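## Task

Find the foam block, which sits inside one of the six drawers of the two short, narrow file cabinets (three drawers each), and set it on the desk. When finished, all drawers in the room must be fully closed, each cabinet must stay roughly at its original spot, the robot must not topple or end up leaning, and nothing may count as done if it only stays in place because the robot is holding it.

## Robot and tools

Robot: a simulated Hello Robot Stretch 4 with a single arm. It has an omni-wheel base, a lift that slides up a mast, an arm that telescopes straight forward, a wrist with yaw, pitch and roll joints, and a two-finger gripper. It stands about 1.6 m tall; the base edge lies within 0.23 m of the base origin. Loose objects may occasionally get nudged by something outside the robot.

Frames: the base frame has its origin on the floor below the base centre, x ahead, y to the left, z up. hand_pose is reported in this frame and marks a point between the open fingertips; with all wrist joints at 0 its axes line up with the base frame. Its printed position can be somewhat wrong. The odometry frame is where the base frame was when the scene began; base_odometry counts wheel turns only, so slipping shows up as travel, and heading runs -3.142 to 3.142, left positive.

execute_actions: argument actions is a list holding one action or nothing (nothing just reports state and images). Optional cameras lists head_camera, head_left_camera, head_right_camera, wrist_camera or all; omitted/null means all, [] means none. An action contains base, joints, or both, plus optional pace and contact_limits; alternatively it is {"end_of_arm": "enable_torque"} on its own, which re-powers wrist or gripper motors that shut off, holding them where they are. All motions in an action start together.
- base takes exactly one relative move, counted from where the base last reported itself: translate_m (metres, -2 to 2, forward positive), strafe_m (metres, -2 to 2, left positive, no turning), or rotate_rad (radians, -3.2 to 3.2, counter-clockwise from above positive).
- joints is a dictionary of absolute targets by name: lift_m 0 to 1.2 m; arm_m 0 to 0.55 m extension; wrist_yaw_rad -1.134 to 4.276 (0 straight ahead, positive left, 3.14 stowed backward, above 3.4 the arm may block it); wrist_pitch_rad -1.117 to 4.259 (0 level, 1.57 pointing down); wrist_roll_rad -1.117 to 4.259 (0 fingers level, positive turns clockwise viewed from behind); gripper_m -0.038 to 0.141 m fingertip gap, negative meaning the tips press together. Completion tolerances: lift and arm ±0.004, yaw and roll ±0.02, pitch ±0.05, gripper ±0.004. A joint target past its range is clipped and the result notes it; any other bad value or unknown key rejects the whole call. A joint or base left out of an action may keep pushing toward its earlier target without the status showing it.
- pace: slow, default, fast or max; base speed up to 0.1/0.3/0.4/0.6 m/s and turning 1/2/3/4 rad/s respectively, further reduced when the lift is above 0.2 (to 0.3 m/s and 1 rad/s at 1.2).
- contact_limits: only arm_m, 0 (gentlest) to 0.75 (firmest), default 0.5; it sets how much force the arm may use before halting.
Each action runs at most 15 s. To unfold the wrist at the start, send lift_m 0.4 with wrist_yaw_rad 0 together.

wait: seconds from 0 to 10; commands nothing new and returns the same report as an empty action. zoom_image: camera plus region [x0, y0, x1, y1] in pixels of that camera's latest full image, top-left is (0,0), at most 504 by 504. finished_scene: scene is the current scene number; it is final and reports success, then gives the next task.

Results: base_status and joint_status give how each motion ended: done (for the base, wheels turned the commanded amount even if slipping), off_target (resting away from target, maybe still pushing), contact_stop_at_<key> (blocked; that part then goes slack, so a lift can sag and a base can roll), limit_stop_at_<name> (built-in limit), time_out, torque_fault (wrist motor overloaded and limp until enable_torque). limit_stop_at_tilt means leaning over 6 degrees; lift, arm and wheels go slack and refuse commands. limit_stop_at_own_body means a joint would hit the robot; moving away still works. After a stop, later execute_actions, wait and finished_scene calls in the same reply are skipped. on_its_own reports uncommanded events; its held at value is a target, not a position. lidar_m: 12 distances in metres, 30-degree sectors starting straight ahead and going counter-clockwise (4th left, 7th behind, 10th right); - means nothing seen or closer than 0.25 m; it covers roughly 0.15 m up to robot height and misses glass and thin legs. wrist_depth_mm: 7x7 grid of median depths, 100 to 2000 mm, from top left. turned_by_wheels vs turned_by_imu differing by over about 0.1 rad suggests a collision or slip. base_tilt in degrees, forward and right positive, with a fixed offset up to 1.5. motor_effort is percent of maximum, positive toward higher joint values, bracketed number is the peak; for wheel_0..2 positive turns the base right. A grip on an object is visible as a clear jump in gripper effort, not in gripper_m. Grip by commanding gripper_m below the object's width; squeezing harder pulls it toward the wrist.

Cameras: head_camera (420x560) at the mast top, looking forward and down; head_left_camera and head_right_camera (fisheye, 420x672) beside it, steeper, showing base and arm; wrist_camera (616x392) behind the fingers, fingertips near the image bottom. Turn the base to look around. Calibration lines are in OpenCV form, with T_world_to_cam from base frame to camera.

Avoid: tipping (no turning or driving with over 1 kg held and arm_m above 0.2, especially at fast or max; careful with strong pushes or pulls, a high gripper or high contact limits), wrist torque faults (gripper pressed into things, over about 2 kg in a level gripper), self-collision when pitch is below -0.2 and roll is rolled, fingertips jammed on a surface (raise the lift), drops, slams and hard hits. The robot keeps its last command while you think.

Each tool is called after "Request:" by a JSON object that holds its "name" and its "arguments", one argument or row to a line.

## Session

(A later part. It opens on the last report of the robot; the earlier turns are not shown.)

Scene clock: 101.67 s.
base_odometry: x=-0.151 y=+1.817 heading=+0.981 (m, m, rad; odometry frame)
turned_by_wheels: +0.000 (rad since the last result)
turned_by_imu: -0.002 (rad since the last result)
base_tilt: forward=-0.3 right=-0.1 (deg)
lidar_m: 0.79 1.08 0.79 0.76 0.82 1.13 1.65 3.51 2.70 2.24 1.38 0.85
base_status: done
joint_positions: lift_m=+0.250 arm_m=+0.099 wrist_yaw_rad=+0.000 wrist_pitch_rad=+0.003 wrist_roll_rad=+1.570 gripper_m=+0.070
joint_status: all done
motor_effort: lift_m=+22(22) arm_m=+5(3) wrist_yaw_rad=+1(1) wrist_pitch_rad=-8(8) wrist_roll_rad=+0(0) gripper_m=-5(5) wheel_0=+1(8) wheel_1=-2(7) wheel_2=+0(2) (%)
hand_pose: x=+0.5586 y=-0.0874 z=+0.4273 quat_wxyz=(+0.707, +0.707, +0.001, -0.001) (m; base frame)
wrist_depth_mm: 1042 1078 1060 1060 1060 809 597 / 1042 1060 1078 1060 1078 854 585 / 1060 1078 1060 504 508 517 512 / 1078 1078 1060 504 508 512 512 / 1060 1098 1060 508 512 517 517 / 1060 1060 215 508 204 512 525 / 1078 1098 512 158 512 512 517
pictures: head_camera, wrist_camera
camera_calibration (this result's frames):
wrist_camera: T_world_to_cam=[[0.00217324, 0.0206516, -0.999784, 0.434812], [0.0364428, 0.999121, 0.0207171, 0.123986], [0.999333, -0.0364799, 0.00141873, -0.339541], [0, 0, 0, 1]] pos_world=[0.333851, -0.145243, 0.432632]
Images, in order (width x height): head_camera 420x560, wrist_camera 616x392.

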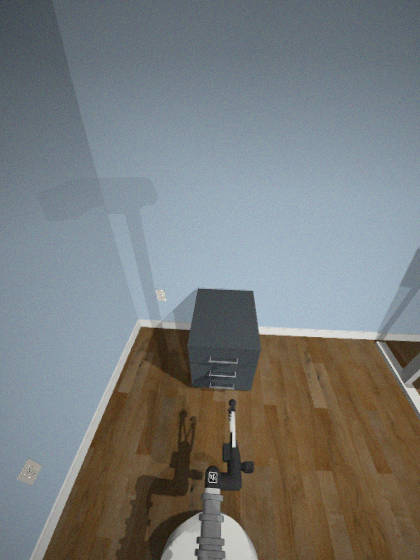

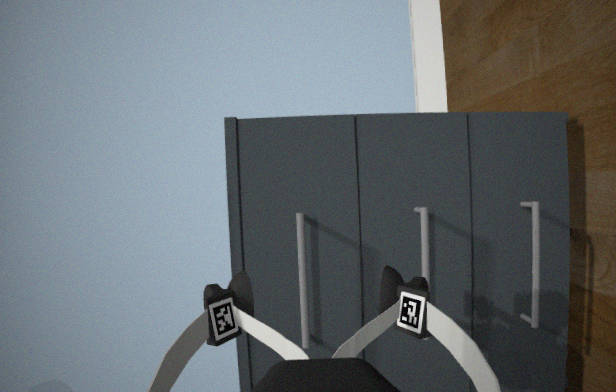

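Request:
{"name": "execute_actions", "arguments": {
  "actions": [
    {"base":{"strafe_m":0.025},"joints":{"lift_m":0.255}}
  ],
  "cameras": []
}}

Request:
{"name": "execute_actions", "arguments": {
  "actions": [
    {"base":{"translate_m":0.125},"joints":{"arm_m":0.23}}
  ],
  "cameras": ["wrist_camera"]
}}

Request:
{"name": "execute_actions", "arguments": {
  "actions": [
    {"joints":{"gripper_m":-0.02}}
  ],
  "cameras": []
}}

Request:
{"name": "execute_actions", "arguments": {
  "actions": [
    {"base":{"translate_m":-0.32},"pace":"slow"}
  ],
  "cameras": ["head_camera"]
}}

Scene clock: 105.37 s.
base_odometry: x=-0.172 y=+1.831 heading=+0.980 (m, m, rad; odometry frame)
turned_by_wheels: +0.000 (rad since the last result)
turned_by_imu: +0.001 (rad since the last result)
base_tilt: forward=-0.3 right=-0.1 (deg)
lidar_m: 0.77 1.05 0.75 0.73 0.79 1.11 1.68 3.51 2.72 2.25 1.41 0.86
base_status: done
joint_positions: lift_m=+0.255 arm_m=+0.099 wrist_yaw_rad=+0.000 wrist_pitch_rad=+0.003 wrist_roll_rad=+1.570 gripper_m=+0.070
joint_status: all done
motor_effort: lift_m=+23(29) arm_m=+5(5) wrist_yaw_rad=+1(1) wrist_pitch_rad=-8(9) wrist_roll_rad=+0(0) gripper_m=-6(3) wheel_0=+0(8) wheel_1=-1(12) wheel_2=+0(0) (%)
hand_pose: x=+0.5586 y=-0.0874 z=+0.4323 quat_wxyz=(+0.707, +0.707, +0.001, -0.001) (m; base frame)
wrist_depth_mm: 1042 1060 1042 1078 1060 831 609 / 1060 1060 1078 1060 1060 741 559 / 1060 1042 1060 508 508 508 512 / 1060 1060 1078 504 508 512 517 / 1078 1078 1078 504 517 517 517 / 1078 1078 214 508 204 521 517 / 1078 1078 512 157 512 517 521
pictures: none
No camera images: the call's "cameras" was empty. Leave "cameras" out to get every camera's image.

Scene clock: 107.07 s.
base_odometry: x=-0.102 y=+1.935 heading=+0.981 (m, m, rad; odometry frame)
turned_by_wheels: +0.000 (rad since the last result)
turned_by_imu: +0.001 (rad since the last result)
base_tilt: forward=-0.3 right=-0.1 (deg)
lidar_m: 0.64 1.04 0.75 0.74 0.78 1.08 1.78 3.66 2.80 1.74 1.37 0.71
base_status: done
joint_positions: lift_m=+0.255 arm_m=+0.229 wrist_yaw_rad=+0.000 wrist_pitch_rad=+0.002 wrist_roll_rad=+1.570 gripper_m=+0.070
joint_status: all done
motor_effort: lift_m=+23(23) arm_m=+5(8) wrist_yaw_rad=+1(2) wrist_pitch_rad=-8(8) wrist_roll_rad=+0(0) gripper_m=-4(0) wheel_0=+0(6) wheel_1=+1(7) wheel_2=+0(5) (%)
hand_pose: x=+0.6886 y=-0.0874 z=+0.4323 quat_wxyz=(+0.707, +0.707, +0.001, -0.001) (m; base frame)
wrist_depth_mm: 798 788 247 248 249 250 - / 798 809 247 250 249 252 252 / 809 798 246 249 249 252 252 / 798 820 248 251 251 252 254 / 798 820 252 250 252 253 254 / 809 820 214 251 204 253 256 / 820 820 250 157 253 253 -
pictures: wrist_camera
camera_calibration (this result's frames):
wrist_camera: T_world_to_cam=[[0.00224388, 0.0206519, -0.999784, 0.439452], [0.0363696, 0.999124, 0.0207199, 0.119174], [0.999336, -0.0364083, 0.00149081, -0.469499], [0, 0, 0, 1]] pos_world=[0.463867, -0.145238, 0.437588]
Images, in order (width x height): wrist_camera 616x392.

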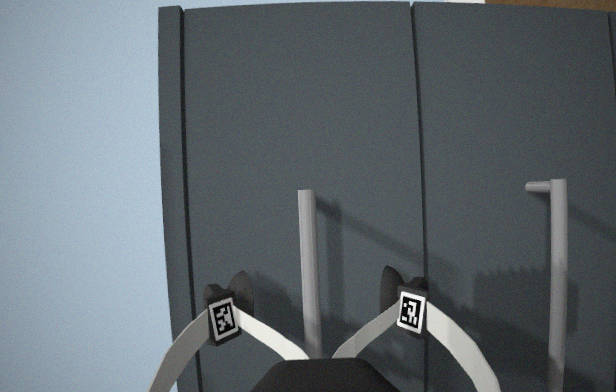

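Scene clock: 108.70 s.
base_odometry: x=-0.102 y=+1.935 heading=+0.981 (m, m, rad; odometry frame)
turned_by_wheels: +0.000 (rad since the last result)
turned_by_imu: +0.001 (rad since the last result)
base_tilt: forward=-0.3 right=-0.1 (deg)
lidar_m: 0.67 1.05 0.74 0.73 0.77 1.10 1.78 3.64 2.80 1.76 1.36 0.73
base_status: not commanded
joint_positions: lift_m=+0.255 arm_m=+0.229 wrist_yaw_rad=+0.001 wrist_pitch_rad=+0.000 wrist_roll_rad=+1.570 gripper_m=-0.019
joint_status: all done
motor_effort: lift_m=+23(23) arm_m=+3(5) wrist_yaw_rad=-2(2) wrist_pitch_rad=-3(8) wrist_roll_rad=+0(0) gripper_m=-19(15) wheel_0=+1(0) wheel_1=+1(1) wheel_2=+0(0) (%)
hand_pose: x=+0.6889 y=-0.0871 z=+0.4329 quat_wxyz=(+0.707, +0.707, +0.001, +0.000) (m; base frame)
wrist_depth_mm: 788 798 242 243 244 250 - / 798 809 242 244 243 249 248 / 820 809 242 245 245 251 251 / 831 809 243 245 247 252 253 / 820 798 244 245 247 251 253 / 798 831 245 211 186 253 254 / 820 820 247 198 250 254 -
pictures: none
No camera images: the call's "cameras" was empty. Leave "cameras" out to get every camera's image.

Scene clock: 113.20 s.
base_odometry: x=-0.281 y=+1.669 heading=+0.981 (m, m, rad; odometry frame)
turned_by_wheels: +0.001 (rad since the last result)
turned_by_imu: +0.004 (rad since the last result)
base_tilt: forward=-0.3 right=-0.1 (deg)
lidar_m: 0.70 1.03 0.77 0.74 0.77 1.11 1.48 3.30 2.65 2.88 1.54 0.73
base_status: done
joint_positions: lift_m=+0.255 arm_m=+0.229 wrist_yaw_rad=+0.005 wrist_pitch_rad=+0.000 wrist_roll_rad=+1.570 gripper_m=-0.019
joint_status: not commanded
on_its_own: wrist_yaw_rad is at rest, and its effort (-14) is outside its rest range (-13 to +13)
motor_effort: lift_m=+23(22) arm_m=+3(4) wrist_yaw_rad=-14(14) wrist_pitch_rad=-2(3) wrist_roll_rad=+0(0) gripper_m=-18(19) wheel_0=+4(3) wheel_1=+0(1) wheel_2=+5(7) (%)
hand_pose: x=+0.6893 y=-0.0859 z=+0.4329 quat_wxyz=(+0.707, +0.707, +0.002, +0.002) (m; base frame)
wrist_depth_mm: 1098 1118 240 241 243 831 603 / 1118 1138 240 241 243 778 580 / 1118 1118 241 243 244 574 585 / 1118 1138 243 242 245 580 585 / 1118 1138 243 244 245 585 591 / 1138 1138 244 211 188 580 591 / 1160 1160 246 170 248 580 603
pictures: head_camera
Images, in order (width x height): head_camera 420x560.

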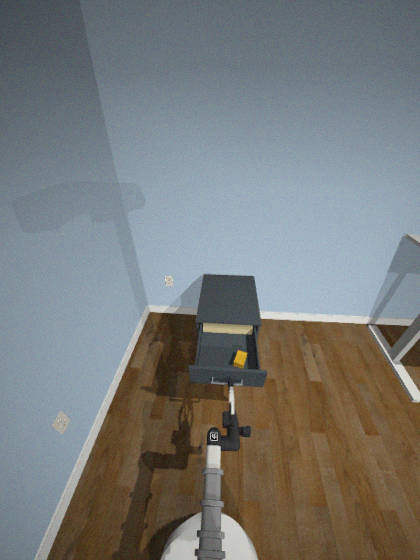

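Request:
{"name": "execute_actions", "arguments": {
  "actions": [
    {"joints":{"gripper_m":0.07}}
  ],
  "cameras": []
}}

Request:
{"name": "execute_actions", "arguments": {
  "actions": [
    {"joints":{"arm_m":0.15}}
  ],
  "cameras": []
}}

Request:
{"name": "execute_actions", "arguments": {
  "actions": [
    {"joints":{"lift_m":0.7,"wrist_pitch_rad":1.57,"wrist_roll_rad":0,"gripper_m":0.1}}
  ],
  "cameras": []
}}

Request:
{"name": "execute_actions", "arguments": {
  "actions": [
    {"joints":{"arm_m":0.5},"base":{"translate_m":0.1}}
  ],
  "cameras": ["head_camera","wrist_camera"]
}}

Scene clock: 118.03 s.
base_odometry: x=-0.281 y=+1.669 heading=+0.981 (m, m, rad; odometry frame)
turned_by_wheels: +0.000 (rad since the last result)
turned_by_imu: +0.002 (rad since the last result)
base_tilt: forward=-0.3 right=-0.1 (deg)
lidar_m: 0.68 1.07 0.77 0.73 0.78 1.10 1.44 3.31 2.65 2.89 1.53 0.72
base_status: not commanded
joint_positions: lift_m=+0.255 arm_m=+0.229 wrist_yaw_rad=+0.000 wrist_pitch_rad=+0.002 wrist_roll_rad=+1.570 gripper_m=+0.070
joint_status: all done
motor_effort: lift_m=+22(23) arm_m=+3(3) wrist_yaw_rad=+0(14) wrist_pitch_rad=-7(7) wrist_roll_rad=+0(0) gripper_m=-3(18) wheel_0=+3(4) wheel_1=+0(0) wheel_2=+2(5) (%)
hand_pose: x=+0.6889 y=-0.0873 z=+0.4325 quat_wxyz=(+0.707, +0.707, +0.001, -0.001) (m; base frame)
wrist_depth_mm: 1118 1118 246 250 250 820 603 / 1118 1118 247 249 250 788 585 / 1118 1160 249 251 251 580 580 / 1118 1160 250 251 252 574 597 / 1160 1138 251 252 253 580 591 / 1160 1182 215 252 204 591 597 / 1138 1160 252 158 255 591 603
pictures: none
No camera images: the call's "cameras" was empty. Leave "cameras" out to get every camera's image.

Scene clock: 119.20 s.
base_odometry: x=-0.281 y=+1.669 heading=+0.981 (m, m, rad; odometry frame)
turned_by_wheels: +0.000 (rad since the last result)
turned_by_imu: +0.000 (rad since the last result)
base_tilt: forward=-0.3 right=-0.1 (deg)
lidar_m: 0.67 1.04 0.77 0.74 0.77 1.11 1.48 3.31 2.68 2.89 1.52 0.71
base_status: not commanded
joint_positions: lift_m=+0.255 arm_m=+0.151 wrist_yaw_rad=+0.000 wrist_pitch_rad=+0.002 wrist_roll_rad=+1.570 gripper_m=+0.070
joint_status: all done
motor_effort: lift_m=+22(22) arm_m=-4(4) wrist_yaw_rad=+1(0) wrist_pitch_rad=-8(8) wrist_roll_rad=+0(0) gripper_m=-2(3) wheel_0=+3(3) wheel_1=+0(0) wheel_2=+2(2) (%)
hand_pose: x=+0.6102 y=-0.0874 z=+0.4323 quat_wxyz=(+0.707, +0.707, +0.001, -0.001) (m; base frame)
wrist_depth_mm: 1160 1205 1205 1205 1205 809 603 / 1182 1229 327 329 1182 854 597 / 1182 1205 327 329 661 668 609 / 1182 1229 330 329 634 661 621 / 1229 1229 330 332 661 661 615 / 1229 1229 214 334 204 668 627 / 1229 1205 336 158 338 723 647
pictures: none
No camera images: the call's "cameras" was empty. Leave "cameras" out to get every camera's image.

Scene clock: 121.97 s.
base_odometry: x=-0.281 y=+1.669 heading=+0.981 (m, m, rad; odometry frame)
turned_by_wheels: +0.000 (rad since the last result)
turned_by_imu: +0.001 (rad since the last result)
base_tilt: forward=-0.3 right=-0.1 (deg)
lidar_m: 0.67 1.04 0.76 0.73 0.78 1.09 1.47 3.32 2.64 2.89 1.54 0.72
base_status: not commanded
joint_positions: lift_m=+0.700 arm_m=+0.151 wrist_yaw_rad=+0.000 wrist_pitch_rad=+1.570 wrist_roll_rad=+0.000 gripper_m=+0.100
joint_status: all done
motor_effort: lift_m=+23(27) arm_m=-4(4) wrist_yaw_rad=+1(1) wrist_pitch_rad=-1(4) wrist_roll_rad=-1(5) gripper_m=-3(0) wheel_0=+3(3) wheel_1=+0(0) wheel_2=+2(2) (%)
hand_pose: x=+0.3220 y=-0.0874 z=+0.5895 quat_wxyz=(+0.708, +0.000, +0.707, +0.000) (m; base frame)
wrist_depth_mm: 820 809 831 820 831 809 809 / 809 820 820 820 820 809 831 / 820 842 809 820 809 809 820 / 820 820 820 820 820 820 820 / 820 831 820 831 831 831 831 / 831 820 213 661 217 831 820 / 820 820 603 148 831 820 820
pictures: none
No camera images: the call's "cameras" was empty. Leave "cameras" out to get every camera's image.

Scene clock: 124.13 s.
base_odometry: x=-0.225 y=+1.752 heading=+0.981 (m, m, rad; odometry frame)
turned_by_wheels: +0.000 (rad since the last result)
turned_by_imu: +0.000 (rad since the last result)
base_tilt: forward=-0.3 right=-0.1 (deg)
lidar_m: 0.57 1.04 0.76 0.73 0.78 1.12 1.58 3.41 2.67 2.54 1.46 0.63
base_status: done
joint_positions: lift_m=+0.700 arm_m=+0.499 wrist_yaw_rad=+0.000 wrist_pitch_rad=+1.570 wrist_roll_rad=+0.000 gripper_m=+0.100
joint_status: all done
motor_effort: lift_m=+23(23) arm_m=+5(4) wrist_yaw_rad=+0(0) wrist_pitch_rad=-1(0) wrist_roll_rad=-1(2) gripper_m=-1(2) wheel_0=+1(4) wheel_1=-1(6) wheel_2=+0(8) (%)
hand_pose: x=+0.6704 y=-0.0874 z=+0.5895 quat_wxyz=(+0.707, +0.000, +0.707, +0.000) (m; base frame)
wrist_depth_mm: 820 442 439 442 439 809 820 / 820 442 442 439 442 820 820 / 831 424 445 442 442 820 820 / 820 418 445 442 445 820 820 / 831 449 442 442 445 820 820 / 820 349 214 324 217 312 820 / 831 831 809 148 820 809 820
pictures: head_camera, wrist_camera
camera_calibration (this result's frames):
wrist_camera: T_world_to_cam=[[-0.021553, -0.999757, -0.00472695, -0.0631687], [-0.999063, 0.0217151, -0.0374455, 0.759567], [0.037539, 0.00391546, -0.999287, 0.786704], [0, 0, 0, 1]] pos_world=[0.727961, -0.0827277, 0.814287]
Images, in order (width x height): head_camera 420x560, wrist_camera 616x392.

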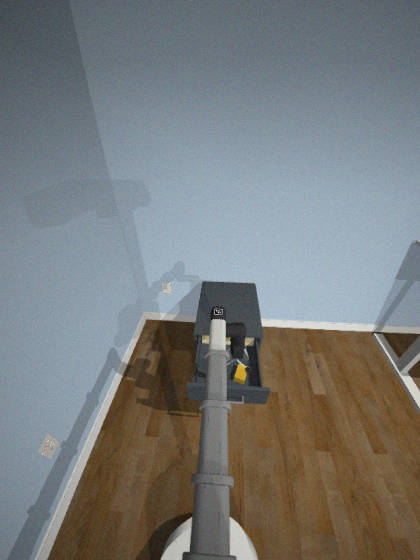

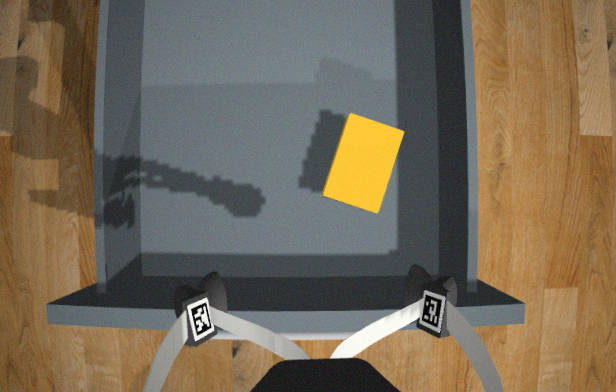

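Request:
{"name": "execute_actions", "arguments": {
  "actions": [
    {"base":{"strafe_m":-0.055},"joints":{"wrist_roll_rad":0.3}}
  ],
  "cameras": []
}}

Request:
{"name": "execute_actions", "arguments": {
  "actions": [
    {"base":{"translate_m":0.108}}
  ],
  "cameras": []
}}

Request:
{"name": "execute_actions", "arguments": {
  "actions": [
    {"joints":{"lift_m":0.56}}
  ],
  "cameras": ["wrist_camera"]
}}

Scene clock: 127.77 s.
base_odometry: x=-0.179 y=+1.722 heading=+0.981 (m, m, rad; odometry frame)
turned_by_wheels: +0.000 (rad since the last result)
turned_by_imu: +0.001 (rad since the last result)
base_tilt: forward=-0.3 right=-0.1 (deg)
lidar_m: 0.57 0.63 0.82 0.79 0.86 1.15 1.57 3.40 2.63 2.54 1.42 0.61
base_status: done
joint_positions: lift_m=+0.700 arm_m=+0.499 wrist_yaw_rad=+0.000 wrist_pitch_rad=+1.570 wrist_roll_rad=+0.300 gripper_m=+0.100
joint_status: all done
motor_effort: lift_m=+23(23) arm_m=+5(5) wrist_yaw_rad=+1(0) wrist_pitch_rad=+0(1) wrist_roll_rad=+0(5) gripper_m=+1(0) wheel_0=-2(7) wheel_1=+0(11) wheel_2=-1(0) (%)
hand_pose: x=+0.6704 y=-0.0874 z=+0.5895 quat_wxyz=(+0.700, +0.106, +0.699, -0.105) (m; base frame)
wrist_depth_mm: 392 439 442 439 820 831 820 / 439 442 442 439 809 820 820 / 442 439 445 439 831 809 820 / 410 442 442 439 442 809 820 / 392 445 442 439 413 809 820 / 389 439 215 345 216 820 820 / 597 327 312 148 831 842 820
pictures: none
No camera images: the call's "cameras" was empty. Leave "cameras" out to get every camera's image.

Scene clock: 129.37 s.
base_odometry: x=-0.119 y=+1.812 heading=+0.981 (m, m, rad; odometry frame)
turned_by_wheels: +0.000 (rad since the last result)
turned_by_imu: +0.001 (rad since the last result)
base_tilt: forward=-0.3 right=-0.1 (deg)
lidar_m: 0.44 0.53 0.80 0.78 0.83 1.19 1.70 3.53 2.67 2.09 1.38 0.52
base_status: done
joint_positions: lift_m=+0.700 arm_m=+0.499 wrist_yaw_rad=+0.000 wrist_pitch_rad=+1.570 wrist_roll_rad=+0.300 gripper_m=+0.100
joint_status: not commanded
motor_effort: lift_m=+23(23) arm_m=+5(5) wrist_yaw_rad=+1(1) wrist_pitch_rad=+0(1) wrist_roll_rad=+0(1) gripper_m=-1(0) wheel_0=+0(5) wheel_1=+1(0) wheel_2=+1(6) (%)
hand_pose: x=+0.6704 y=-0.0874 z=+0.5895 quat_wxyz=(+0.700, +0.106, +0.699, -0.105) (m; base frame)
wrist_depth_mm: 291 293 293 293 343 820 809 / 293 291 293 445 820 831 831 / 293 442 442 439 820 831 831 / 407 445 439 445 442 809 820 / 392 442 442 399 442 820 820 / 392 442 214 442 217 831 809 / 809 418 449 148 394 357 809
pictures: none
No camera images: the call's "cameras" was empty. Leave "cameras" out to get every camera's image.

Scene clock: 131.00 s.
base_odometry: x=-0.119 y=+1.812 heading=+0.981 (m, m, rad; odometry frame)
turned_by_wheels: +0.000 (rad since the last result)
turned_by_imu: +0.001 (rad since the last result)
base_tilt: forward=-0.3 right=-0.1 (deg)
lidar_m: 0.48 0.51 0.80 0.78 0.83 1.19 1.67 3.51 2.66 2.11 1.37 0.51
base_status: not commanded
joint_positions: lift_m=+0.560 arm_m=+0.499 wrist_yaw_rad=+0.000 wrist_pitch_rad=+1.570 wrist_roll_rad=+0.300 gripper_m=+0.100
joint_status: all done
motor_effort: lift_m=+18(18) arm_m=+5(5) wrist_yaw_rad=+1(0) wrist_pitch_rad=+0(0) wrist_roll_rad=+1(0) gripper_m=-2(2) wheel_0=+0(0) wheel_1=+1(1) wheel_2=+1(1) (%)
hand_pose: x=+0.6704 y=-0.0874 z=+0.4499 quat_wxyz=(+0.700, +0.106, +0.699, -0.105) (m; base frame)
wrist_depth_mm: 155 246 287 300 263 676 676 / 273 301 300 301 265 661 683 / 300 301 301 301 301 676 668 / 303 301 300 303 300 683 676 / 300 304 303 257 303 277 683 / 303 303 213 257 217 229 676 / 301 301 301 148 303 218 683
pictures: wrist_camera
camera_calibration (this result's frames):
wrist_camera: T_world_to_cam=[[-0.315582, -0.948885, -0.00503023, 0.13788], [-0.948174, 0.315544, -0.0373932, 0.745944], [0.0370691, -0.0070311, -0.999288, 0.646592], [0, 0, 0, 1]] pos_world=[0.726828, -0.0999997, 0.674718]
Images, in order (width x height): wrist_camera 616x392.

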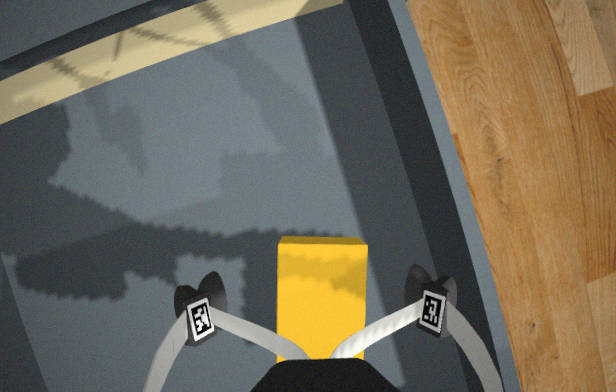

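Request:
{"name": "execute_actions", "arguments": {
  "actions": [
    {"joints":{"lift_m":0.508}}
  ],
  "cameras": []
}}

Request:
{"name": "execute_actions", "arguments": {
  "actions": [
    {"joints":{"gripper_m":0.03}}
  ],
  "cameras": []
}}

Request:
{"name": "execute_actions", "arguments": {
  "actions": [
    {"joints":{"lift_m":1.0}}
  ],
  "cameras": []
}}

Request:
{"name": "execute_actions", "arguments": {
  "actions": [
    {"base":{"strafe_m":-1.5}}
  ],
  "cameras": ["head_camera","wrist_camera"]
}}

Scene clock: 135.13 s.
base_odometry: x=-0.119 y=+1.812 heading=+0.981 (m, m, rad; odometry frame)
turned_by_wheels: +0.000 (rad since the last result)
turned_by_imu: +0.002 (rad since the last result)
base_tilt: forward=-0.3 right=-0.1 (deg)
lidar_m: 0.47 0.51 0.83 0.79 0.85 1.18 1.67 3.52 2.66 2.11 1.38 0.51
base_status: not commanded
joint_positions: lift_m=+0.508 arm_m=+0.499 wrist_yaw_rad=+0.000 wrist_pitch_rad=+1.570 wrist_roll_rad=+0.300 gripper_m=+0.100
joint_status: all done
motor_effort: lift_m=+18(20) arm_m=+4(4) wrist_yaw_rad=+1(1) wrist_pitch_rad=+0(1) wrist_roll_rad=+1(1) gripper_m=+0(2) wheel_0=+1(0) wheel_1=+1(1) wheel_2=+1(2) (%)
hand_pose: x=+0.6704 y=-0.0874 z=+0.3979 quat_wxyz=(+0.700, +0.106, +0.699, -0.105) (m; base frame)
wrist_depth_mm: 220 246 249 250 222 627 634 / 248 248 249 250 248 621 627 / 248 249 250 248 250 190 627 / 250 249 249 250 249 187 634 / 249 250 251 224 249 196 634 / 248 251 213 205 204 191 627 / 250 251 251 148 250 201 627
pictures: none
No camera images: the call's "cameras" was empty. Leave "cameras" out to get every camera's image.

Scene clock: 136.67 s.
base_odometry: x=-0.119 y=+1.812 heading=+0.981 (m, m, rad; odometry frame)
turned_by_wheels: +0.000 (rad since the last result)
turned_by_imu: +0.001 (rad since the last result)
base_tilt: forward=-0.3 right=-0.1 (deg)
lidar_m: 0.47 0.51 0.79 0.78 0.84 1.17 1.69 3.53 2.67 2.10 1.34 0.52
base_status: not commanded
joint_positions: lift_m=+0.508 arm_m=+0.499 wrist_yaw_rad=+0.000 wrist_pitch_rad=+1.570 wrist_roll_rad=+0.300 gripper_m=+0.030
joint_status: all done
motor_effort: lift_m=+18(18) arm_m=+4(4) wrist_yaw_rad=+1(1) wrist_pitch_rad=+0(0) wrist_roll_rad=+1(1) gripper_m=-18(15) wheel_0=+0(0) wheel_1=+1(1) wheel_2=+1(1) (%)
hand_pose: x=+0.6704 y=-0.0874 z=+0.3979 quat_wxyz=(+0.700, +0.106, +0.699, -0.105) (m; base frame)
wrist_depth_mm: 219 244 248 249 222 627 621 / 250 249 249 247 248 621 627 / 250 248 249 250 249 190 634 / 250 249 249 250 250 186 627 / 250 250 250 227 249 196 634 / 249 250 204 196 195 199 627 / 251 250 250 196 250 193 621
pictures: none
No camera images: the call's "cameras" was empty. Leave "cameras" out to get every camera's image.

Scene clock: 139.60 s.
base_odometry: x=-0.119 y=+1.812 heading=+0.981 (m, m, rad; odometry frame)
turned_by_wheels: +0.000 (rad since the last result)
turned_by_imu: +0.001 (rad since the last result)
base_tilt: forward=-0.3 right=-0.1 (deg)
lidar_m: 0.44 0.51 0.80 0.78 0.83 1.17 1.68 3.52 2.69 2.11 1.39 0.49
base_status: not commanded
joint_positions: lift_m=+1.000 arm_m=+0.499 wrist_yaw_rad=+0.000 wrist_pitch_rad=+1.570 wrist_roll_rad=+0.300 gripper_m=+0.030
joint_status: all done
motor_effort: lift_m=+23(23) arm_m=+4(5) wrist_yaw_rad=+1(1) wrist_pitch_rad=-1(1) wrist_roll_rad=+0(1) gripper_m=-17(12) wheel_0=+0(0) wheel_1=+1(1) wheel_2=+1(1) (%)
hand_pose: x=+0.6704 y=-0.0874 z=+0.8895 quat_wxyz=(+0.700, +0.106, +0.699, -0.105) (m; base frame)
wrist_depth_mm: 788 591 597 597 1118 1138 1138 / 1118 597 597 597 1138 1138 1138 / 1118 597 597 732 1138 1138 1098 / 1118 750 741 750 1118 1138 1160 / 1138 1098 741 226 1118 1138 1118 / 1138 1138 203 195 195 1138 1138 / 1138 1118 621 196 1118 1118 1118
pictures: none
No camera images: the call's "cameras" was empty. Leave "cameras" out to get every camera's image.

Scene clock: 145.63 s.
base_odometry: x=+0.975 y=+1.107 heading=+1.574 (m, m, rad; odometry frame)
turned_by_wheels: +0.593 (rad since the last result)
turned_by_imu: +0.652 (rad since the last result)
base_tilt: forward=-0.3 right=-0.1 (deg)
lidar_m: 1.36 1.18 2.10 2.29 2.71 3.41 1.70 1.66 1.30 0.64 0.50 0.51
base_status: strafe_m contact_stop (by the wheels' count: -1.301 of -1.500)
joint_positions: lift_m=+1.000 arm_m=+0.500 wrist_yaw_rad=+0.000 wrist_pitch_rad=+1.570 wrist_roll_rad=+0.300 gripper_m=+0.030
joint_status: not commanded
on_its_own: the wheels are slack since a contact_stop
motor_effort: lift_m=+20(23) arm_m=+3(5) wrist_yaw_rad=+1(13) wrist_pitch_rad=-1(22) wrist_roll_rad=-2(4) gripper_m=-16(24) wheel_0=+0(34) wheel_1=+0(15) wheel_2=+0(14) (%)
hand_pose: x=+0.6708 y=-0.0874 z=+0.8897 quat_wxyz=(+0.699, +0.106, +0.699, -0.106) (m; base frame)
wrist_depth_mm: 931 1118 1118 1138 1138 1118 1042 / 1118 1118 1118 1138 1138 1138 1098 / 1138 1118 1138 1138 1138 1098 723 / 1118 1138 1138 1138 1118 1118 1138 / 1138 1098 1118 227 1138 1138 1138 / 1138 1138 196 196 195 1118 1118 / 1098 1138 1118 195 1138 1138 1160
pictures: head_camera, wrist_camera
camera_calibration (this result's frames):
wrist_camera: T_world_to_cam=[[-0.316384, -0.948618, -0.00499253, 0.140728], [-0.947912, 0.316344, -0.0372779, 0.762507], [0.0369419, -0.00706164, -0.999292, 1.08614], [0, 0, 0, 1]] pos_world=[0.727189, -0.100047, 1.1145]
Images, in order (width x height): head_camera 420x560, wrist_camera 616x392.

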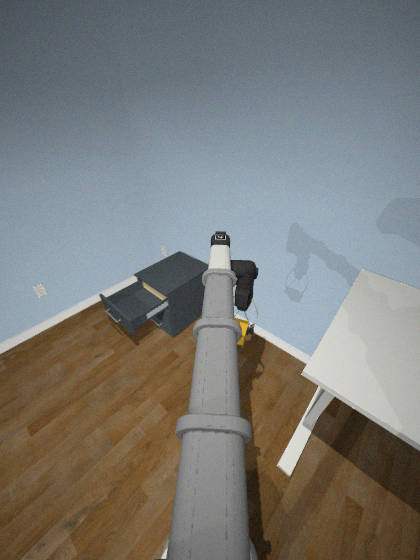

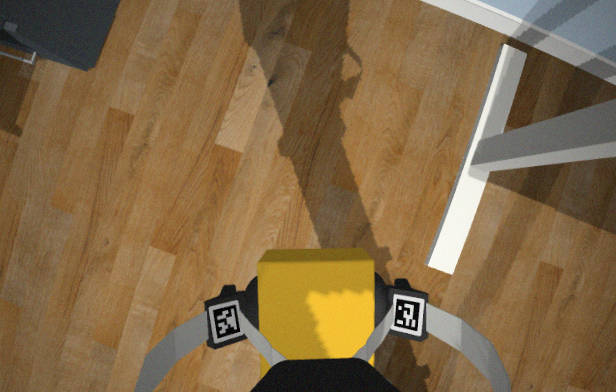

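Tall desk. Raise fully, with the wrist level.

Request:
{"name": "execute_actions", "arguments": {
  "actions": [
    {"joints":{"lift_m":1.15,"wrist_pitch_rad":0.6,"wrist_roll_rad":0,"arm_m":0.3}}
  ],
  "cameras": []
}}

Request:
{"name": "execute_actions", "arguments": {
  "actions": [
    {"base":{"rotate_rad":-1.0}}
  ],
  "cameras": ["head_camera","wrist_camera"]
}}

Scene clock: 148.87 s.
base_odometry: x=+0.975 y=+1.107 heading=+1.574 (m, m, rad; odometry frame)
turned_by_wheels: +0.000 (rad since the last result)
turned_by_imu: +0.001 (rad since the last result)
base_tilt: forward=-0.3 right=-0.1 (deg)
lidar_m: 1.36 1.18 2.10 2.30 2.70 3.42 1.68 1.64 1.31 0.66 0.51 0.51
base_status: not commanded
joint_positions: lift_m=+1.150 arm_m=+0.301 wrist_yaw_rad=+0.000 wrist_pitch_rad=+0.603 wrist_roll_rad=+0.000 gripper_m=+0.030
joint_status: all done
on_its_own: the wheels are slack since a contact_stop
motor_effort: lift_m=+23(28) arm_m=-4(7) wrist_yaw_rad=+1(0) wrist_pitch_rad=-9(11) wrist_roll_rad=-2(1) gripper_m=-13(14) wheel_0=+1(0) wheel_1=+0(0) wheel_2=+0(0) (%)
hand_pose: x=+0.7094 y=-0.0874 z=+1.1645 quat_wxyz=(+0.955, +0.000, +0.297, +0.000) (m; base frame)
wrist_depth_mm: 1537 1576 1205 991 854 732 661 / 1537 1708 1366 1078 917 778 683 / 1661 1863 1464 1229 991 831 723 / 1756 1921 1499 1366 1098 917 798 / 1808 1229 1336 228 1138 976 854 / 1182 1160 196 195 195 1078 917 / 1098 1060 1397 196 1336 1078 976
pictures: none
No camera images: the call's "cameras" was empty. Leave "cameras" out to get every camera's image.

Scene clock: 151.00 s.
base_odometry: x=+0.974 y=+1.107 heading=+0.574 (m, m, rad; odometry frame)
turned_by_wheels: -1.000 (rad since the last result)
turned_by_imu: -1.023 (rad since the last result)
base_tilt: forward=-0.3 right=-0.1 (deg)
lidar_m: 0.51 0.50 1.35 1.19 2.09 2.33 2.88 3.42 1.68 1.64 1.19 0.63
base_status: done
joint_positions: lift_m=+1.150 arm_m=+0.301 wrist_yaw_rad=+0.000 wrist_pitch_rad=+0.603 wrist_roll_rad=+0.000 gripper_m=+0.030
joint_status: not commanded
motor_effort: lift_m=+23(23) arm_m=-4(4) wrist_yaw_rad=+1(1) wrist_pitch_rad=-9(9) wrist_roll_rad=-1(2) gripper_m=-13(17) wheel_0=+1(5) wheel_1=+0(6) wheel_2=+0(3) (%)
hand_pose: x=+0.7094 y=-0.0874 z=+1.1645 quat_wxyz=(+0.955, +0.000, +0.297, +0.000) (m; base frame)
wrist_depth_mm: 661 699 759 831 878 991 1098 / 707 741 820 891 960 1042 1118 / 759 798 854 878 831 820 831 / 715 699 691 676 676 647 647 / 569 574 569 227 549 539 535 / 484 484 196 195 195 459 452 / 424 413 410 196 404 389 404
pictures: head_camera, wrist_camera
camera_calibration (this result's frames):
wrist_camera: T_world_to_cam=[[-0.00850033, -0.999749, -0.0207451, -0.0502013], [-0.536292, 0.0220677, -0.843744, 1.43074], [0.84399, 0.00395331, -0.536345, 0.248614], [0, 0, 0, 1]] pos_world=[0.557041, -0.0827448, 1.33948]
Images, in order (width x height): head_camera 420x560, wrist_camera 616x392.

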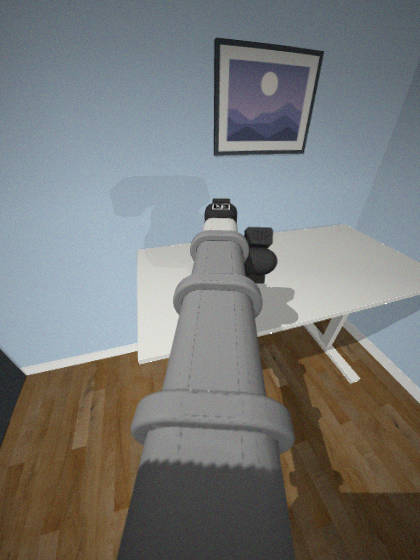

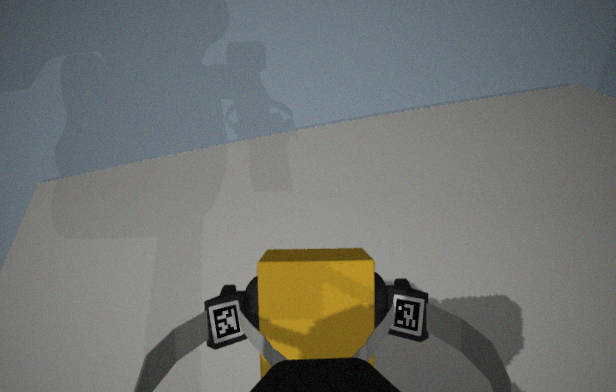

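Request:
{"name": "execute_actions", "arguments": {
  "actions": [
    {"joints":{"lift_m":1.19,"wrist_pitch_rad":1.57,"arm_m":0.55}}
  ],
  "cameras": []
}}

Request:
{"name": "execute_actions", "arguments": {
  "actions": [
    {"joints":{"lift_m":1.125}}
  ],
  "cameras": []
}}

Request:
{"name": "execute_actions", "arguments": {
  "actions": [
    {"joints":{"gripper_m":0.1}}
  ],
  "cameras": []
}}

Request:
{"name": "execute_actions", "arguments": {
  "actions": [
    {"joints":{"lift_m":1.2}}
  ],
  "cameras": ["wrist_camera"]
}}

Request:
{"name": "execute_actions", "arguments": {
  "actions": [
    {"joints":{"arm_m":0.0},"base":{"translate_m":-0.3}}
  ],
  "cameras": []
}}

Request:
{"name": "execute_actions", "arguments": {
  "actions": [
    {"joints":{"lift_m":0.255,"wrist_pitch_rad":0,"gripper_m":-0.02},"base":{"rotate_rad":0.35}}
  ],
  "cameras": []
}}

Request:
{"name": "execute_actions", "arguments": {
  "actions": [
    {"base":{"strafe_m":1.1}}
  ],
  "cameras": ["head_camera"]
}}

Scene clock: 157.70 s.
base_odometry: x=+0.974 y=+1.107 heading=+0.574 (m, m, rad; odometry frame)
turned_by_wheels: +0.000 (rad since the last result)
turned_by_imu: +0.002 (rad since the last result)
base_tilt: forward=-0.3 right=-0.1 (deg)
lidar_m: 0.51 0.51 1.35 1.20 2.09 2.33 2.86 3.42 1.70 1.65 1.20 0.64
base_status: not commanded
joint_positions: lift_m=+1.190 arm_m=+0.546 wrist_yaw_rad=+0.000 wrist_pitch_rad=+1.570 wrist_roll_rad=+0.000 gripper_m=+0.030
joint_status: all done
joint sent to its limit — the command would take arm_m past its upper limit, so that joint was sent only as far as its limit.
motor_effort: lift_m=+23(20) arm_m=+5(9) wrist_yaw_rad=+1(1) wrist_pitch_rad=+0(5) wrist_roll_rad=-1(2) gripper_m=-14(13) wheel_0=+1(1) wheel_1=+0(0) wheel_2=+0(0) (%)
hand_pose: x=+0.7176 y=-0.0874 z=+1.0795 quat_wxyz=(+0.707, +0.000, +0.707, +0.000) (m; base frame)
wrist_depth_mm: 351 353 353 353 351 355 351 / 353 351 351 355 353 351 349 / 353 357 355 353 353 351 351 / 357 353 355 355 353 351 353 / 355 353 353 227 355 353 353 / 355 351 196 196 195 353 1308 / 357 355 355 195 355 1308 1336
pictures: none
No camera images: the call's "cameras" was empty. Leave "cameras" out to get every camera's image.

Scene clock: 158.90 s.
base_odometry: x=+0.974 y=+1.107 heading=+0.574 (m, m, rad; odometry frame)
turned_by_wheels: +0.000 (rad since the last result)
turned_by_imu: +0.000 (rad since the last result)
base_tilt: forward=-0.3 right=-0.1 (deg)
lidar_m: 0.51 0.49 1.35 1.20 2.10 2.35 2.89 3.43 1.67 1.64 1.22 0.64
base_status: not commanded
joint_positions: lift_m=+1.125 arm_m=+0.546 wrist_yaw_rad=+0.000 wrist_pitch_rad=+1.570 wrist_roll_rad=+0.000 gripper_m=+0.030
joint_status: all done
motor_effort: lift_m=+18(22) arm_m=+5(5) wrist_yaw_rad=+1(1) wrist_pitch_rad=+0(0) wrist_roll_rad=-1(1) gripper_m=-16(18) wheel_0=+1(2) wheel_1=+0(0) wheel_2=+1(0) (%)
hand_pose: x=+0.7176 y=-0.0874 z=+1.0149 quat_wxyz=(+0.707, +0.000, +0.707, +0.000) (m; base frame)
wrist_depth_mm: 289 289 287 287 287 286 287 / 287 289 289 287 286 289 287 / 290 289 287 287 289 289 287 / 289 289 289 289 287 290 289 / 289 289 289 227 287 289 287 / 290 290 196 196 195 289 287 / 291 290 290 196 289 287 1255
pictures: none
No camera images: the call's "cameras" was empty. Leave "cameras" out to get every camera's image.

Scene clock: 160.43 s.
base_odometry: x=+0.974 y=+1.107 heading=+0.574 (m, m, rad; odometry frame)
turned_by_wheels: +0.000 (rad since the last result)
turned_by_imu: +0.001 (rad since the last result)
base_tilt: forward=-0.3 right=-0.1 (deg)
lidar_m: 0.51 0.50 1.34 1.19 2.10 2.35 2.90 3.40 1.69 1.63 1.18 0.62
base_status: not commanded
joint_positions: lift_m=+1.125 arm_m=+0.546 wrist_yaw_rad=+0.000 wrist_pitch_rad=+1.570 wrist_roll_rad=+0.000 gripper_m=+0.100
joint_status: all done
motor_effort: lift_m=+18(18) arm_m=+5(5) wrist_yaw_rad=+1(1) wrist_pitch_rad=+1(0) wrist_roll_rad=-1(1) gripper_m=-1(16) wheel_0=+2(1) wheel_1=+0(0) wheel_2=+0(1) (%)
hand_pose: x=+0.7176 y=-0.0874 z=+1.0149 quat_wxyz=(+0.707, +0.000, +0.707, +0.000) (m; base frame)
wrist_depth_mm: 287 287 286 289 289 286 287 / 289 289 287 290 287 285 287 / 291 289 289 287 289 289 289 / 289 290 289 287 287 287 287 / 290 290 290 244 289 287 289 / 290 290 213 244 216 287 287 / 290 290 291 148 290 287 1255
pictures: none
No camera images: the call's "cameras" was empty. Leave "cameras" out to get every camera's image.

Scene clock: 161.73 s.
base_odometry: x=+0.974 y=+1.107 heading=+0.574 (m, m, rad; odometry frame)
turned_by_wheels: +0.000 (rad since the last result)
turned_by_imu: +0.001 (rad since the last result)
base_tilt: forward=-0.3 right=-0.1 (deg)
lidar_m: 0.52 0.51 1.35 1.17 2.10 2.33 2.88 3.42 1.70 1.64 1.19 0.63
base_status: not commanded
joint_positions: lift_m=+1.200 arm_m=+0.546 wrist_yaw_rad=+0.000 wrist_pitch_rad=+1.570 wrist_roll_rad=+0.000 gripper_m=+0.100
joint_status: all done
motor_effort: lift_m=+23(19) arm_m=+5(5) wrist_yaw_rad=+0(0) wrist_pitch_rad=+0(1) wrist_roll_rad=-1(1) gripper_m=-3(0) wheel_0=+1(1) wheel_1=+0(0) wheel_2=+0(0) (%)
hand_pose: x=+0.7176 y=-0.0874 z=+1.0895 quat_wxyz=(+0.707, +0.000, +0.707, +0.000) (m; base frame)
wrist_depth_mm: 366 362 366 359 362 362 362 / 366 364 364 359 362 364 364 / 364 362 362 364 362 362 362 / 364 362 364 362 364 364 362 / 364 364 364 317 366 362 362 / 364 366 215 320 216 366 1336 / 364 364 366 147 364 1336 1336
pictures: wrist_camera
camera_calibration (this result's frames):
wrist_camera: T_world_to_cam=[[-0.021658, -0.999754, -0.0047285, -0.0597089], [-0.999058, 0.0218203, -0.037514, 0.825609], [0.0376079, 0.00391157, -0.999285, 1.28453], [0, 0, 0, 1]] pos_world=[0.77523, -0.0827338, 1.31431]
Images, in order (width x height): wrist_camera 616x392.

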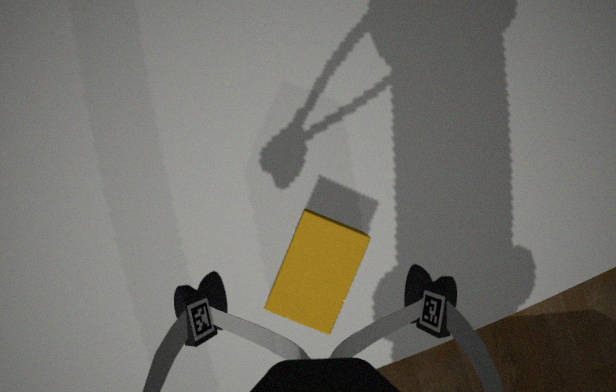

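Scene clock: 164.40 s.
base_odometry: x=+0.723 y=+0.944 heading=+0.574 (m, m, rad; odometry frame)
turned_by_wheels: +0.000 (rad since the last result)
turned_by_imu: +0.002 (rad since the last result)
base_tilt: forward=-0.3 right=-0.1 (deg)
lidar_m: 0.80 0.79 1.26 1.26 1.99 2.07 2.71 3.13 1.55 1.72 1.74 0.97
base_status: done
joint_positions: lift_m=+1.200 arm_m=+0.001 wrist_yaw_rad=+0.000 wrist_pitch_rad=+1.570 wrist_roll_rad=+0.000 gripper_m=+0.100
joint_status: all done
motor_effort: lift_m=+23(23) arm_m=-5(1) wrist_yaw_rad=+2(1) wrist_pitch_rad=-2(2) wrist_roll_rad=-1(1) gripper_m=-2(1) wheel_0=-1(1) wheel_1=+0(3) wheel_2=+0(8) (%)
hand_pose: x=+0.1719 y=-0.0874 z=+1.0895 quat_wxyz=(+0.707, +0.000, +0.707, +0.000) (m; base frame)
wrist_depth_mm: 1336 1308 1336 1308 1336 1308 1308 / 1397 1308 1336 1336 1308 1308 1281 / 1336 1308 1308 1308 1336 1336 1308 / 1336 1336 1397 1336 1336 1308 1336 / 1366 1336 1138 1118 1336 1366 1336 / 1366 1366 213 1118 217 1336 1336 / 1336 1366 1281 148 1336 1308 1336
pictures: none
No camera images: the call's "cameras" was empty. Leave "cameras" out to get every camera's image.

Scene clock: 168.83 s.
base_odometry: x=+0.723 y=+0.944 heading=+0.924 (m, m, rad; odometry frame)
turned_by_wheels: +0.350 (rad since the last result)
turned_by_imu: +0.360 (rad since the last result)
base_tilt: forward=-0.3 right=-0.1 (deg)
lidar_m: 0.78 1.43 1.24 1.99 2.09 2.16 3.20 1.64 1.58 1.71 1.11 0.83
base_status: done
joint_positions: lift_m=+0.255 arm_m=+0.001 wrist_yaw_rad=+0.000 wrist_pitch_rad=+0.003 wrist_roll_rad=+0.000 gripper_m=-0.020
joint_status: all done
motor_effort: lift_m=+17(22) arm_m=-4(5) wrist_yaw_rad=+1(1) wrist_pitch_rad=-10(14) wrist_roll_rad=-1(1) gripper_m=-13(12) wheel_0=-2(8) wheel_1=-1(5) wheel_2=-2(6) (%)
hand_pose: x=+0.4602 y=-0.0874 z=+0.4326 quat_wxyz=(+1.000, +0.000, +0.001, +0.000) (m; base frame)
wrist_depth_mm: 1430 1397 1397 1078 931 1098 1098 / 1397 1397 1397 1430 1397 1336 1397 / 1430 1397 1366 1397 1366 1366 1366 / 1430 1430 1397 1430 1366 1336 1397 / 1397 1397 1366 1366 1366 1366 1336 / 1430 1430 1366 202 187 1366 1366 / 1182 1160 597 184 960 931 991
pictures: none
No camera images: the call's "cameras" was empty. Leave "cameras" out to get every camera's image.

Scene clock: 173.83 s.
base_odometry: x=-0.155 y=+1.607 heading=+0.924 (m, m, rad; odometry frame)
turned_by_wheels: +0.000 (rad since the last result)
turned_by_imu: -0.003 (rad since the last result)
base_tilt: forward=-0.3 right=-0.1 (deg)
lidar_m: 0.68 0.75 0.91 0.88 0.94 1.31 1.67 3.28 2.49 2.86 1.39 1.62
base_status: done
joint_positions: lift_m=+0.255 arm_m=+0.001 wrist_yaw_rad=+0.000 wrist_pitch_rad=+0.003 wrist_roll_rad=+0.000 gripper_m=-0.020
joint_status: not commanded
motor_effort: lift_m=+18(18) arm_m=-4(4) wrist_yaw_rad=+1(1) wrist_pitch_rad=-10(10) wrist_roll_rad=+0(1) gripper_m=-13(14) wheel_0=-1(9) wheel_1=-1(7) wheel_2=-1(2) (%)
hand_pose: x=+0.4602 y=-0.0874 z=+0.4326 quat_wxyz=(+1.000, +0.000, +0.001, +0.000) (m; base frame)
wrist_depth_mm: 1397 1430 1397 1366 1397 1366 1366 / 1397 1397 1397 1430 1366 1397 1336 / 1397 1430 1366 1366 1397 1366 1366 / 1255 500 496 496 1397 1366 1308 / 500 500 496 492 1397 1397 1366 / 1205 831 496 202 187 1366 1366 / 1160 1078 500 183 991 931 1008
pictures: head_camera
Images, in order (width x height): head_camera 420x560.

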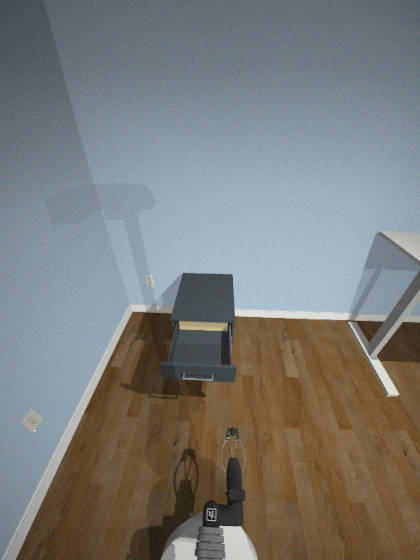

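Push on the face above the handle.

Request:
{"name": "execute_actions", "arguments": {
  "actions": [
    {"base":{"strafe_m":0.15},"joints":{"lift_m":0.295}}
  ],
  "cameras": []
}}

Request:
{"name": "execute_actions", "arguments": {
  "actions": [
    {"base":{"translate_m":0.22}}
  ],
  "cameras": []
}}

Request:
{"name": "execute_actions", "arguments": {
  "actions": [
    {"joints":{"arm_m":0.5},"contact_limits":{"arm_m":0.15},"pace":"slow"}
  ],
  "cameras": ["head_camera"]
}}

Scene clock: 177.17 s.
base_odometry: x=-0.275 y=+1.698 heading=+0.924 (m, m, rad; odometry frame)
turned_by_wheels: +0.000 (rad since the last result)
turned_by_imu: +0.000 (rad since the last result)
base_tilt: forward=-0.3 right=-0.1 (deg)
lidar_m: 0.67 1.05 0.78 0.70 0.77 1.07 1.46 3.27 2.66 2.99 1.53 0.74
base_status: done
joint_positions: lift_m=+0.295 arm_m=+0.001 wrist_yaw_rad=+0.000 wrist_pitch_rad=+0.003 wrist_roll_rad=+0.000 gripper_m=-0.020
joint_status: all done
motor_effort: lift_m=+23(22) arm_m=-4(5) wrist_yaw_rad=+1(2) wrist_pitch_rad=-9(10) wrist_roll_rad=-1(1) gripper_m=-14(11) wheel_0=+0(7) wheel_1=-1(9) wheel_2=-1(1) (%)
hand_pose: x=+0.4602 y=-0.0874 z=+0.4722 quat_wxyz=(+1.000, +0.000, +0.001, +0.000) (m; base frame)
wrist_depth_mm: 1229 1397 1397 1366 1397 1366 1366 / 1205 1464 1366 1397 1366 1397 1366 / 1182 1430 1430 1366 1397 1366 1336 / 1182 1397 1397 1336 1397 1366 1336 / 1182 1366 496 492 492 1366 1366 / 1160 1366 500 202 187 1336 1336 / 1160 1281 500 184 820 1008 1078
pictures: none
No camera images: the call's "cameras" was empty. Leave "cameras" out to get every camera's image.

Scene clock: 179.33 s.
base_odometry: x=-0.142 y=+1.873 heading=+0.924 (m, m, rad; odometry frame)
turned_by_wheels: +0.000 (rad since the last result)
turned_by_imu: +0.001 (rad since the last result)
base_tilt: forward=-0.3 right=-0.1 (deg)
lidar_m: 0.49 0.54 0.76 0.73 0.76 1.08 1.67 3.50 2.75 2.26 1.40 0.51
base_status: done
joint_positions: lift_m=+0.295 arm_m=+0.001 wrist_yaw_rad=+0.000 wrist_pitch_rad=+0.003 wrist_roll_rad=+0.000 gripper_m=-0.020
joint_status: not commanded
motor_effort: lift_m=+23(23) arm_m=-4(5) wrist_yaw_rad=+1(1) wrist_pitch_rad=-9(9) wrist_roll_rad=-1(1) gripper_m=-16(12) wheel_0=+2(5) wheel_1=-1(7) wheel_2=+0(10) (%)
hand_pose: x=+0.4602 y=-0.0874 z=+0.4722 quat_wxyz=(+1.000, +0.000, +0.001, +0.000) (m; base frame)
wrist_depth_mm: 1160 1160 1160 1160 1160 1118 1160 / 1160 1205 1160 1182 1138 1138 1138 / 1182 1182 1182 1160 1160 1160 1138 / 1182 1182 1182 1118 1078 1160 1138 / 274 273 273 271 271 271 715 / 274 273 273 202 187 272 699 / 277 273 208 183 254 268 634
pictures: none
No camera images: the call's "cameras" was empty. Leave "cameras" out to get every camera's image.

Scene clock: 184.00 s.
base_odometry: x=-0.142 y=+1.873 heading=+0.924 (m, m, rad; odometry frame)
turned_by_wheels: +0.000 (rad since the last result)
turned_by_imu: +0.002 (rad since the last result)
base_tilt: forward=-0.3 right=-0.1 (deg)
lidar_m: 0.77 1.07 0.77 0.74 0.77 1.09 1.65 3.52 2.74 2.32 1.39 0.86
base_status: not commanded
joint_positions: lift_m=+0.295 arm_m=+0.369 wrist_yaw_rad=+0.000 wrist_pitch_rad=+0.002 wrist_roll_rad=+0.000 gripper_m=-0.020
joint_status: arm_m contact_stop (moved +0.369 of +0.499)
on_its_own: arm_m is slack since a contact_stop (your +0.500 is given up)
motor_effort: lift_m=+23(23) arm_m=+0(13) wrist_yaw_rad=+2(28) wrist_pitch_rad=-7(10) wrist_roll_rad=-1(1) gripper_m=-17(15) wheel_0=+2(4) wheel_1=+0(1) wheel_2=-2(10) (%)
contact_limits: arm_m 0.15
hand_pose: x=+0.8287 y=-0.0875 z=+0.4725 quat_wxyz=(+1.000, +0.000, +0.001, +0.000) (m; base frame)
wrist_depth_mm: 798 788 788 798 778 778 768 / 809 798 788 788 788 778 778 / 798 798 778 788 778 788 778 / 809 788 788 574 300 250 244 / 238 238 237 236 238 236 236 / 239 237 236 202 187 236 236 / 240 238 190 184 204 236 -
pictures: head_camera
Images, in order (width x height): head_camera 420x560.

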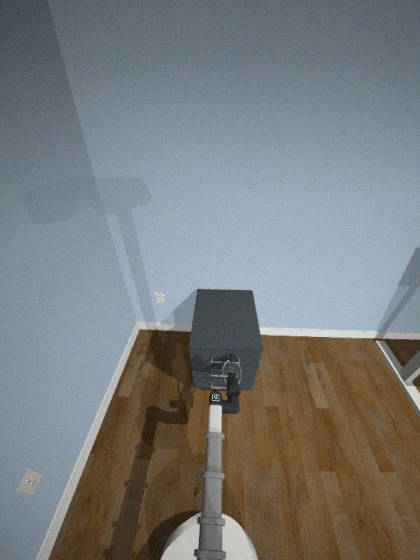

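Request:
{"name": "execute_actions", "arguments": {
  "actions": [
    {"joints":{"arm_m":0.2}}
  ],
  "cameras": []
}}

Request:
{"name": "finished_scene", "arguments": {
  "scene": 1
}}

Scene clock: 187.73 s.
base_odometry: x=-0.142 y=+1.873 heading=+0.924 (m, m, rad; odometry frame)
turned_by_wheels: +0.000 (rad since the last result)
turned_by_imu: +0.001 (rad since the last result)
base_tilt: forward=-0.3 right=-0.1 (deg)
lidar_m: 0.78 1.08 0.77 0.73 0.77 1.06 1.66 3.49 2.72 2.28 1.40 0.84
base_status: not commanded
joint_positions: lift_m=+0.295 arm_m=+0.201 wrist_yaw_rad=+0.000 wrist_pitch_rad=+0.002 wrist_roll_rad=+0.000 gripper_m=-0.020
joint_status: all done
motor_effort: lift_m=+23(23) arm_m=-5(4) wrist_yaw_rad=+1(2) wrist_pitch_rad=-8(7) wrist_roll_rad=-1(1) gripper_m=-17(16) wheel_0=+1(2) wheel_1=+0(0) wheel_2=-2(2) (%)
hand_pose: x=+0.6602 y=-0.0874 z=+0.4723 quat_wxyz=(+1.000, +0.000, +0.001, +0.000) (m; base frame)
wrist_depth_mm: 976 960 946 960 960 960 946 / 991 976 946 976 960 946 946 / 991 976 960 946 946 946 946 / 976 976 976 603 407 960 931 / 976 410 407 407 407 960 960 / 991 410 413 202 186 946 960 / 991 407 293 183 407 407 931
pictures: none
No camera images: the call's "cameras" was empty. Leave "cameras" out to get every camera's image.

The scene is finished: the task was done.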